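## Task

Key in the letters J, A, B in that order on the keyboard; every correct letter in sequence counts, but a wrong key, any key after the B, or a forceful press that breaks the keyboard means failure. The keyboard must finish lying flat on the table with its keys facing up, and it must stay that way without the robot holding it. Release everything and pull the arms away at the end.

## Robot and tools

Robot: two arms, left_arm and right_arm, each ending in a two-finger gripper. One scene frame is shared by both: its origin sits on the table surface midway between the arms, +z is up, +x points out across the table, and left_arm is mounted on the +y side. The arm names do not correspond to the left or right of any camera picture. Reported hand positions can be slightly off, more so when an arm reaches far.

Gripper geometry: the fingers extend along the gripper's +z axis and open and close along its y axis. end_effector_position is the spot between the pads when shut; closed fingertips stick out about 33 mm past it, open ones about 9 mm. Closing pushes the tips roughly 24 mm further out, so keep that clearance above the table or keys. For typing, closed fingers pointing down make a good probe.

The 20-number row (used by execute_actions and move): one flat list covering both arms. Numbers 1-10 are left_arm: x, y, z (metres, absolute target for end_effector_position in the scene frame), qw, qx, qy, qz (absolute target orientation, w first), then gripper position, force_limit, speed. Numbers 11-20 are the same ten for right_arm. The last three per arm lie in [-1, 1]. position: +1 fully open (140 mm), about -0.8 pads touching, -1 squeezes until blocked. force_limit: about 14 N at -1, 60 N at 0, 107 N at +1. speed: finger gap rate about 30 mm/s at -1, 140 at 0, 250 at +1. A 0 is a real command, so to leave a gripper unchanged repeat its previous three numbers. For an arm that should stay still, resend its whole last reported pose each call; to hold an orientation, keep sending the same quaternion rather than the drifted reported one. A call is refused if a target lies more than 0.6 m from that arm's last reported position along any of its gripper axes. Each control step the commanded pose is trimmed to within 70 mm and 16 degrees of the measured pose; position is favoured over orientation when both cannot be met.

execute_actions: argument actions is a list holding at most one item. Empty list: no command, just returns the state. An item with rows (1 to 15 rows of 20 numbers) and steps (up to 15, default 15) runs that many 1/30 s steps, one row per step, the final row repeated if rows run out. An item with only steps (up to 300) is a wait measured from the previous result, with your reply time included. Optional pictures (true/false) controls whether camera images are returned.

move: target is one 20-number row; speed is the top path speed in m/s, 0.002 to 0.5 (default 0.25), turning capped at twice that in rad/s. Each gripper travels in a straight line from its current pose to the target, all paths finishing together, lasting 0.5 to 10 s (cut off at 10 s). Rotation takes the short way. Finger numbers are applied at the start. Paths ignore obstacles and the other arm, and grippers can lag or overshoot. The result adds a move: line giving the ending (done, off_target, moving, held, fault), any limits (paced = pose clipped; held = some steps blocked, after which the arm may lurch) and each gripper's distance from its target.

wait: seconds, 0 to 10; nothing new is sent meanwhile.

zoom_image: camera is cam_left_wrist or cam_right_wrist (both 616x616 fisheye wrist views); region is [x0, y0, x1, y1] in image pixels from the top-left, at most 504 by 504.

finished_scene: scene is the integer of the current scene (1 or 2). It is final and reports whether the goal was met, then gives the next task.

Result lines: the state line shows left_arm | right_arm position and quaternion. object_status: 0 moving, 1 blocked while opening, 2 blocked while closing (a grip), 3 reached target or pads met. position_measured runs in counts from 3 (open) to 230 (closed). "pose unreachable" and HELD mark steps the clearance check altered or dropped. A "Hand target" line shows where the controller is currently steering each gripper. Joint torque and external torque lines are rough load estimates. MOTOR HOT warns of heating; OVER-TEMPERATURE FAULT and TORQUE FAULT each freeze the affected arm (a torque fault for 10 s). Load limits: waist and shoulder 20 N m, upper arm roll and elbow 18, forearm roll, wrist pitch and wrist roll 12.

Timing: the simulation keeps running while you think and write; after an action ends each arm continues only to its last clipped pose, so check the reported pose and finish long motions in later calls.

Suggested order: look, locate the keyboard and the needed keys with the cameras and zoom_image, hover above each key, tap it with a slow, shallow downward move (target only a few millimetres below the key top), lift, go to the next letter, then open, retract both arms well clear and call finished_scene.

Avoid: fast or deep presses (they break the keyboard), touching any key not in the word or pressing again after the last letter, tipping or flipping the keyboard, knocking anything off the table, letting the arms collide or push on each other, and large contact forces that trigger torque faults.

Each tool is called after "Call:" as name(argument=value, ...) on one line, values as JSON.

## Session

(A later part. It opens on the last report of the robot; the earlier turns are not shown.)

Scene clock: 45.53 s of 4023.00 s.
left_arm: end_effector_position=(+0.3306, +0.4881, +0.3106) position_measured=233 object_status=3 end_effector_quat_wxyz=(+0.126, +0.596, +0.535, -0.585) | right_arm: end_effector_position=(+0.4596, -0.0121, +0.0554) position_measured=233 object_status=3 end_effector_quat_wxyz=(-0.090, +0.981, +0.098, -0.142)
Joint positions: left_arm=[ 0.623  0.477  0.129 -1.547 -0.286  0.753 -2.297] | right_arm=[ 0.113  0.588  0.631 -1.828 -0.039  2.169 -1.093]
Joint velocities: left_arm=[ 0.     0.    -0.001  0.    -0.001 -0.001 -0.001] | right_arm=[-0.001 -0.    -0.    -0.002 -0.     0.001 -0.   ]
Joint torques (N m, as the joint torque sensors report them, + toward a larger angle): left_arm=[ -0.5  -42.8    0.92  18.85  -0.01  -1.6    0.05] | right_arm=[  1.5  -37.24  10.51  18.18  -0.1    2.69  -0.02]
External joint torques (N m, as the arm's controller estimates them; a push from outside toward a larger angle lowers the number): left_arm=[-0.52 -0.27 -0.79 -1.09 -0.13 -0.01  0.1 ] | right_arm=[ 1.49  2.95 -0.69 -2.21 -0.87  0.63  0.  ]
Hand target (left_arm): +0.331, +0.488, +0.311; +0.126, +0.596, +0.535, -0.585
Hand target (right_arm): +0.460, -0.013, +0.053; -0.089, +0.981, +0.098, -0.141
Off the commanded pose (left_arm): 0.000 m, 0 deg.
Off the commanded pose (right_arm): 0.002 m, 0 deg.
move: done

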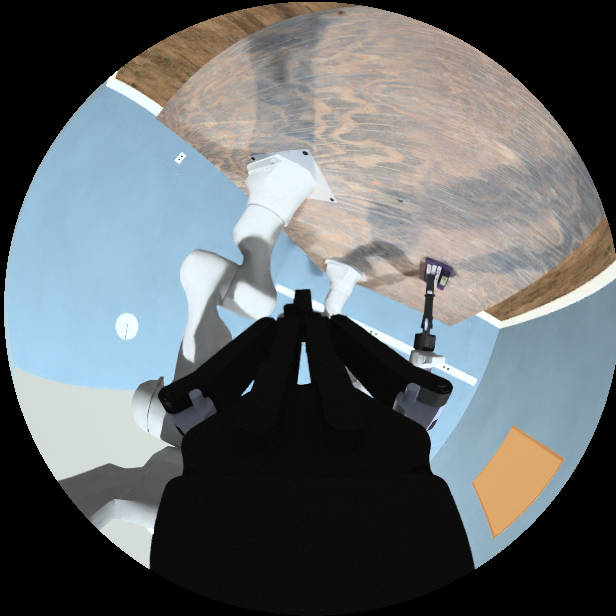

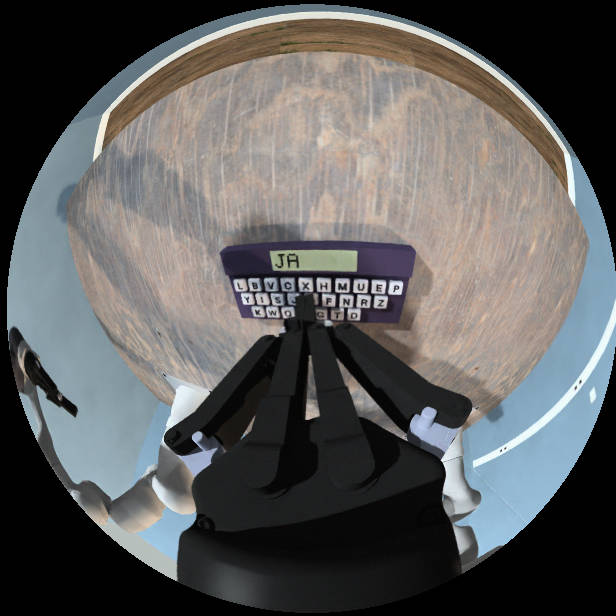

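Call:
move(target=[0.3306,0.4881,0.3106,0.126,0.596,0.535,-0.585,-1,0,0,0.4595,-0.012,0.068,-0.0887,0.9816,0.0978,-0.141,-1,0,0], speed=0.03)

Call:
move(target=[0.3306,0.4881,0.3106,0.126,0.596,0.535,-0.585,-1,0,0,0.4636,0.048,0.064,-0.0887,0.9816,0.0978,-0.141,-1,0,0], speed=0.04)

Call:
zoom_image(camera="cam_right_wrist", region=[180,150,440,350])

Scene clock: 50.00 s of 4023.00 s.
left_arm: end_effector_position=(+0.3306, +0.4881, +0.3106) position_measured=233 object_status=3 end_effector_quat_wxyz=(+0.126, +0.596, +0.535, -0.585) | right_arm: end_effector_position=(+0.4600, -0.0124, +0.0663) position_measured=233 object_status=3 end_effector_quat_wxyz=(-0.088, +0.981, +0.099, -0.140)
Joint positions: left_arm=[ 0.623  0.477  0.129 -1.547 -0.286  0.753 -2.297] | right_arm=[ 0.113  0.567  0.634 -1.826 -0.032  2.151 -1.093]
Joint velocities: left_arm=[ 0.     0.    -0.     0.001 -0.     0.     0.001] | right_arm=[ 0.    -0.     0.001 -0.001  0.006 -0.011  0.001]
Joint torques (N m, as the joint torque sensors report them, + toward a larger angle): left_arm=[ -0.21 -42.48   1.34  18.24  -0.02  -1.63   0.03] | right_arm=[ -0.78 -39.46  12.85  20.29   1.57   1.68  -0.07]
External joint torques (N m, as the arm's controller estimates them; a push from outside toward a larger angle lowers the number): left_arm=[-0.16 -0.09 -0.31 -1.67 -0.13 -0.05  0.08] | right_arm=[-0.86  0.35  1.95 -0.36  0.78 -0.38 -0.05]
Hand target (left_arm): +0.331, +0.488, +0.311; +0.126, +0.596, +0.535, -0.585
Hand target (right_arm): +0.459, -0.012, +0.068; -0.089, +0.981, +0.098, -0.141
Off the commanded pose (left_arm): 0.000 m, 0 deg.
Off the commanded pose (right_arm): 0.002 m, 0 deg.
After step 90, 0.73 s passed at rest.
move: done

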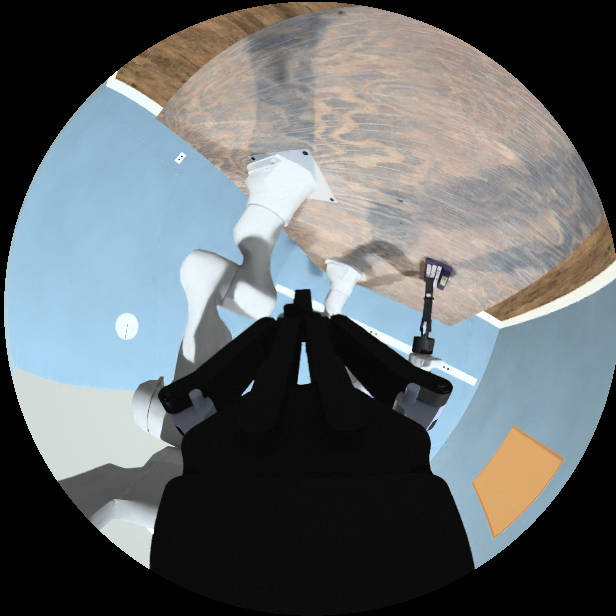

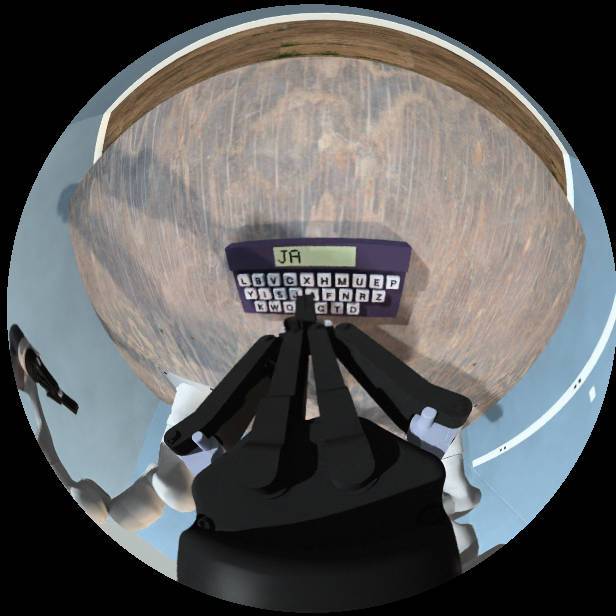

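Scene clock: 51.77 s of 4023.00 s.
left_arm: end_effector_position=(+0.3306, +0.4881, +0.3106) position_measured=233 object_status=3 end_effector_quat_wxyz=(+0.126, +0.596, +0.535, -0.585) | right_arm: end_effector_position=(+0.4633, +0.0503, +0.0662) position_measured=233 object_status=3 end_effector_quat_wxyz=(-0.093, +0.980, +0.103, -0.140)
Joint positions: left_arm=[ 0.623  0.477  0.129 -1.547 -0.286  0.753 -2.297] | right_arm=[ 0.255  0.679  0.59  -1.64  -0.049  2.104 -1.027]
Joint velocities: left_arm=[ 0.    -0.     0.    -0.002  0.    -0.    -0.001] | right_arm=[ 0.008  0.002 -0.014  0.009  0.    -0.012  0.017]
Joint torques (N m, as the joint torque sensors report them, + toward a larger angle): left_arm=[ -0.11 -42.4    1.6   18.59   0.    -1.63   0.09] | right_arm=[  1.1  -42.04  10.85  20.43   0.42   1.88   0.08]
External joint torques (N m, as the arm's controller estimates them; a push from outside toward a larger angle lowers the number): left_arm=[-0.18  0.16 -0.14 -1.36 -0.12 -0.04  0.13] | right_arm=[ 1.36  2.23 -0.79 -0.56 -0.46 -0.22  0.1 ]
Hand target (left_arm): +0.331, +0.488, +0.311; +0.126, +0.596, +0.535, -0.585
Hand target (right_arm): +0.464, +0.049, +0.065; -0.090, +0.981, +0.098, -0.141
Off the commanded pose (left_arm): 0.000 m, 0 deg.
Off the commanded pose (right_arm): 0.003 m, 1 deg.
move: done

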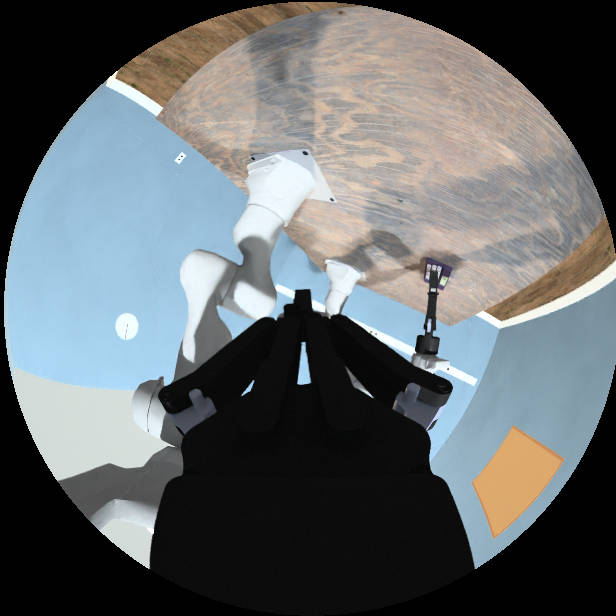

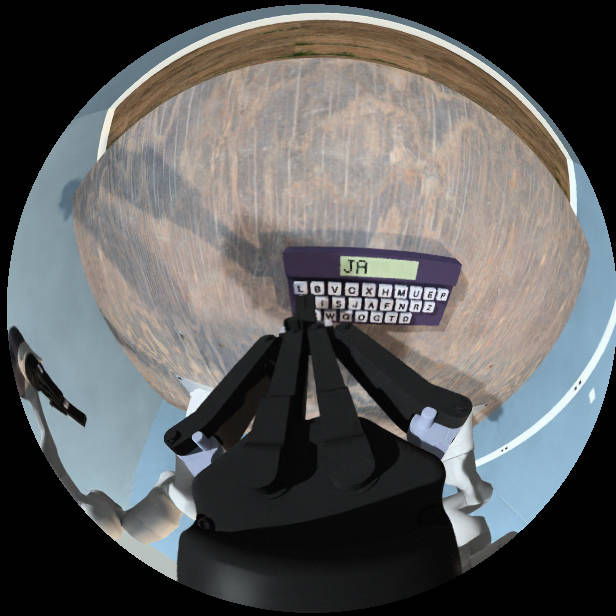

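Region (180, 150, 440, 350) of cam_right_wrist's 616x616 image, scaled by 1.938, with more detail than that image has; it fills the top 388 rows of this view, and the rest is white.

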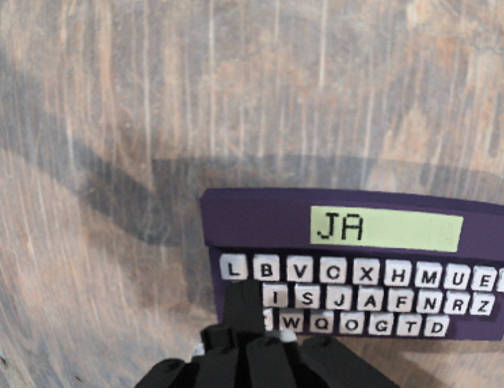

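Call:
move(target=[0.3306,0.4881,0.3106,0.126,0.596,0.535,-0.585,-1,0,0,0.4725,0.046,0.062,-0.0887,0.9816,0.0978,-0.141,-1,0,0], speed=0.02)

Call:
zoom_image(camera="cam_right_wrist", region=[180,150,440,350])

Scene clock: 56.37 s of 4023.00 s.
left_arm: end_effector_position=(+0.3306, +0.4881, +0.3106) position_measured=233 object_status=3 end_effector_quat_wxyz=(+0.126, +0.596, +0.535, -0.585) | right_arm: end_effector_position=(+0.4724, +0.0473, +0.0632) position_measured=233 object_status=3 end_effector_quat_wxyz=(-0.091, +0.981, +0.096, -0.141)
Joint positions: left_arm=[ 0.623  0.477  0.129 -1.547 -0.286  0.753 -2.297] | right_arm=[ 0.256  0.698  0.582 -1.612 -0.057  2.092 -1.022]
Joint velocities: left_arm=[-0.002 -0.    -0.001 -0.001  0.001  0.     0.   ] | right_arm=[-0.     0.001 -0.     0.004 -0.007 -0.006 -0.001]
Joint torques (N m, as the joint torque sensors report them, + toward a larger angle): left_arm=[ -0.09 -42.49   1.29  18.55  -0.03  -1.61   0.03] | right_arm=[  0.87 -42.04  11.49  21.52   0.07   1.75  -0.19]
External joint torques (N m, as the arm's controller estimates them; a push from outside toward a larger angle lowers the number): left_arm=[ 0.09  0.01 -0.27 -1.4  -0.13 -0.01  0.08] | right_arm=[ 0.85  3.29 -0.53  0.34 -0.83 -0.38 -0.17]
Hand target (left_arm): +0.331, +0.488, +0.311; +0.126, +0.596, +0.535, -0.585
Hand target (right_arm): +0.473, +0.046, +0.062; -0.089, +0.981, +0.098, -0.141
Off the commanded pose (left_arm): 0.000 m, 0 deg.
Off the commanded pose (right_arm): 0.002 m, 0 deg.
After step 90, 0.83 s passed at rest.
move: done

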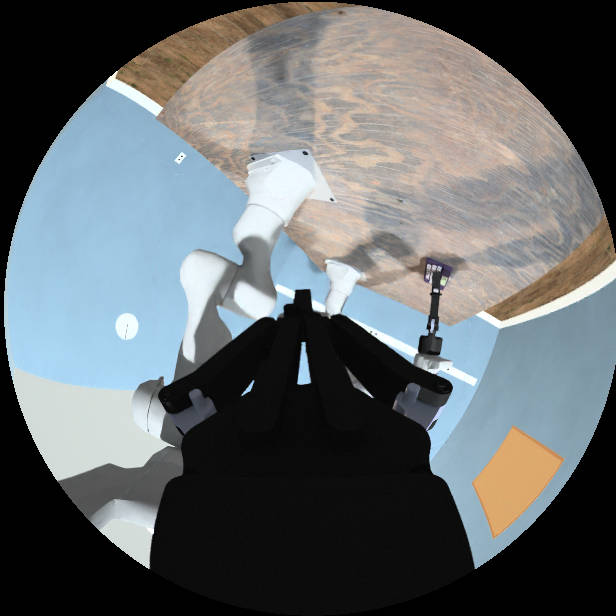

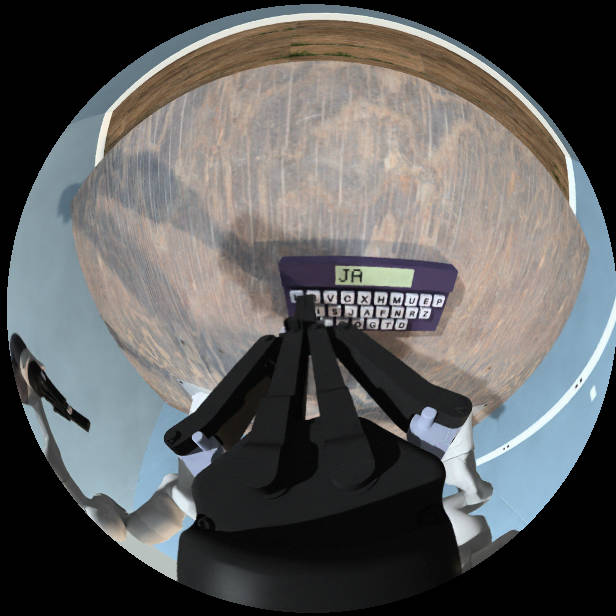

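Region (180, 150, 440, 350) of cam_right_wrist's 616x616 image, scaled by 1.938, with more detail than that image has; it fills the top 388 rows of this view, and the rest is white.

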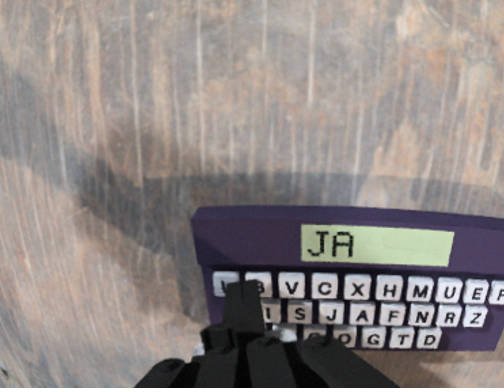

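Call:
move(target=[0.3306,0.4881,0.3106,0.126,0.596,0.535,-0.585,-1,0,0,0.472,0.0435,0.053,-0.0887,0.9816,0.0978,-0.141,-1,0,0], speed=0.01)

Call:
zoom_image(camera="cam_right_wrist", region=[180,150,440,350])

Scene clock: 63.57 s of 4023.00 s.
left_arm: end_effector_position=(+0.3306, +0.4881, +0.3106) position_measured=233 object_status=3 end_effector_quat_wxyz=(+0.126, +0.596, +0.535, -0.585) | right_arm: end_effector_position=(+0.4708, +0.0467, +0.0565) position_measured=233 object_status=3 end_effector_quat_wxyz=(-0.091, +0.981, +0.097, -0.141)
Joint positions: left_arm=[ 0.623  0.477  0.129 -1.547 -0.286  0.753 -2.297] | right_arm=[ 0.256  0.705  0.581 -1.62  -0.062  2.104 -1.023]
Joint velocities: left_arm=[-0.001 -0.001 -0.     0.    -0.     0.     0.001] | right_arm=[-0.    -0.001 -0.002 -0.001  0.001  0.001 -0.   ]
Joint torques (N m, as the joint torque sensors report them, + toward a larger angle): left_arm=[ -0.05 -42.13   1.25  18.7    0.    -1.65   0.08] | right_arm=[ -0.82 -41.99  11.01  18.39  -0.24   2.43  -0.25]
External joint torques (N m, as the arm's controller estimates them; a push from outside toward a larger angle lowers the number): left_arm=[ 0.06  0.48 -0.36 -1.3  -0.1  -0.05  0.12] | right_arm=[-0.72  3.09 -0.93 -2.49 -1.12  0.33 -0.23]
Hand target (left_arm): +0.331, +0.488, +0.311; +0.126, +0.596, +0.535, -0.585
Hand target (right_arm): +0.472, +0.043, +0.053; -0.089, +0.981, +0.098, -0.141
Off the commanded pose (left_arm): 0.000 m, 0 deg.
Off the commanded pose (right_arm): 0.005 m, 0 deg.
After step 90, 2.90 s passed at rest.
move: off_target (right_arm)

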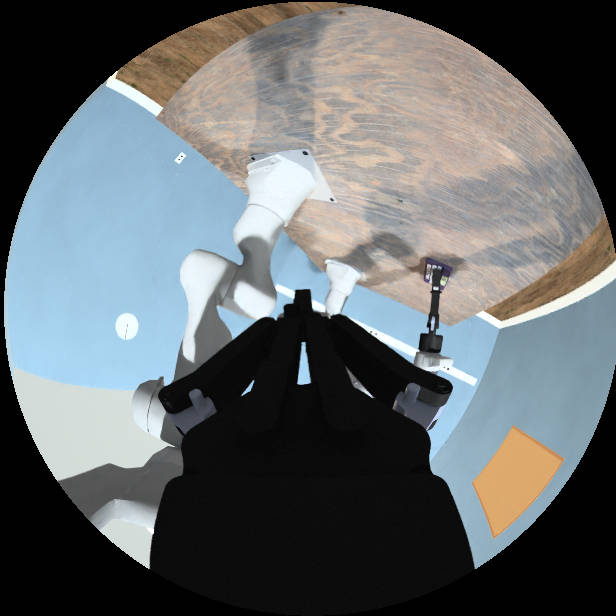

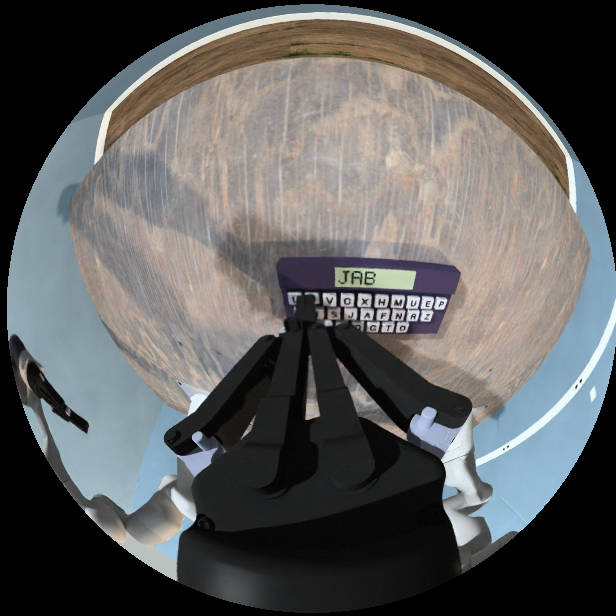

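Region (180, 150, 440, 350) of cam_right_wrist's 616x616 image, scaled by 1.938, with more detail than that image has; it fills the top 388 rows of this view, and the rest is white.

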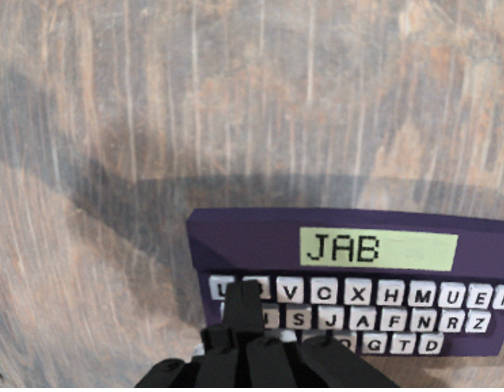

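Call:
move(target=[0.3306,0.4881,0.3106,0.126,0.596,0.535,-0.585,-1,0,0,0.471,0.0467,0.16,-0.0887,0.9816,0.0978,-0.141,-1,0,0], speed=0.1)

Call:
finished_scene(scene=1)

Scene clock: 68.33 s of 4023.00 s.
left_arm: end_effector_position=(+0.3306, +0.4881, +0.3106) position_measured=233 object_status=3 end_effector_quat_wxyz=(+0.126, +0.596, +0.535, -0.585) | right_arm: end_effector_position=(+0.4710, +0.0469, +0.1592) position_measured=233 object_status=3 end_effector_quat_wxyz=(-0.089, +0.981, +0.101, -0.139)
Joint positions: left_arm=[ 0.623  0.477  0.129 -1.547 -0.286  0.753 -2.297] | right_arm=[ 0.24   0.574  0.613 -1.544 -0.007  1.915 -1.015]
Joint velocities: left_arm=[-0.001  0.     0.     0.001  0.001 -0.001 -0.001] | right_arm=[-0.001  0.001 -0.    -0.001  0.002 -0.013  0.002]
Joint torques (N m, as the joint torque sensors report them, + toward a larger angle): left_arm=[ -0.11 -41.98   0.85  18.13  -0.03  -1.62   0.07] | right_arm=[  0.03 -41.54  11.58  22.22   1.84   1.81   0.17]
External joint torques (N m, as the arm's controller estimates them; a push from outside toward a larger angle lowers the number): left_arm=[-0.02  0.46 -0.77 -1.8  -0.14 -0.03  0.12] | right_arm=[ 0.21  1.34  1.35 -0.36  0.69 -0.31  0.19]
Hand target (left_arm): +0.331, +0.488, +0.311; +0.126, +0.596, +0.535, -0.585
Hand target (right_arm): +0.470, +0.047, +0.160; -0.089, +0.981, +0.099, -0.141
Off the commanded pose (left_arm): 0.000 m, 0 deg.
Off the commanded pose (right_arm): 0.001 m, 0 deg.
After step 90, 0.20 s passed at rest.
move: done

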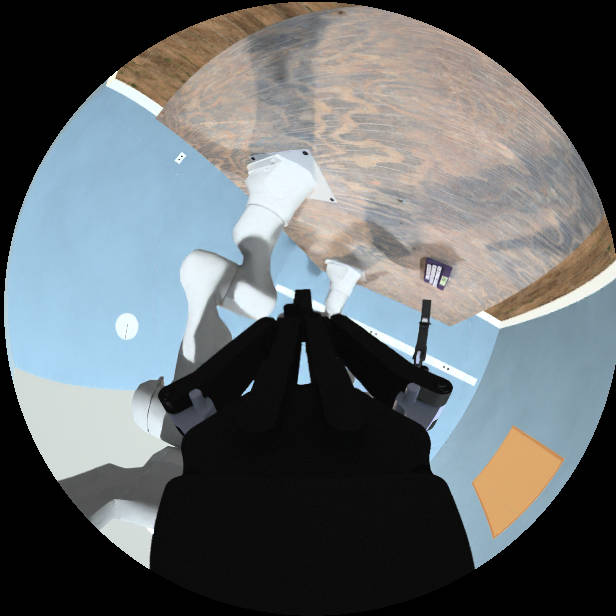

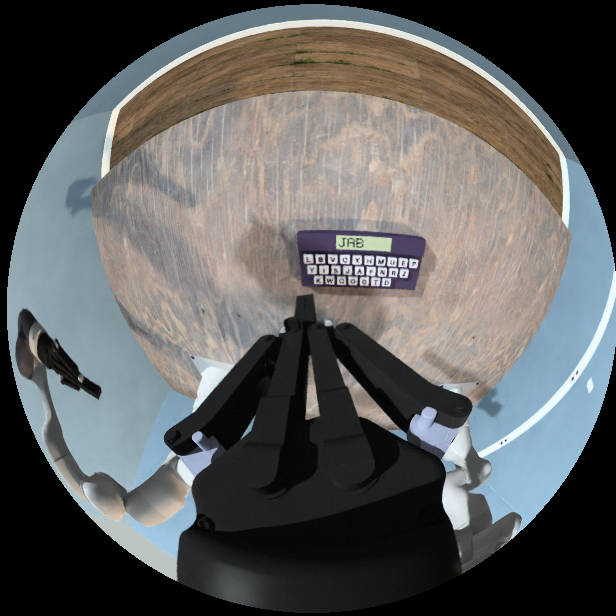

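The scene is finished: the task was done.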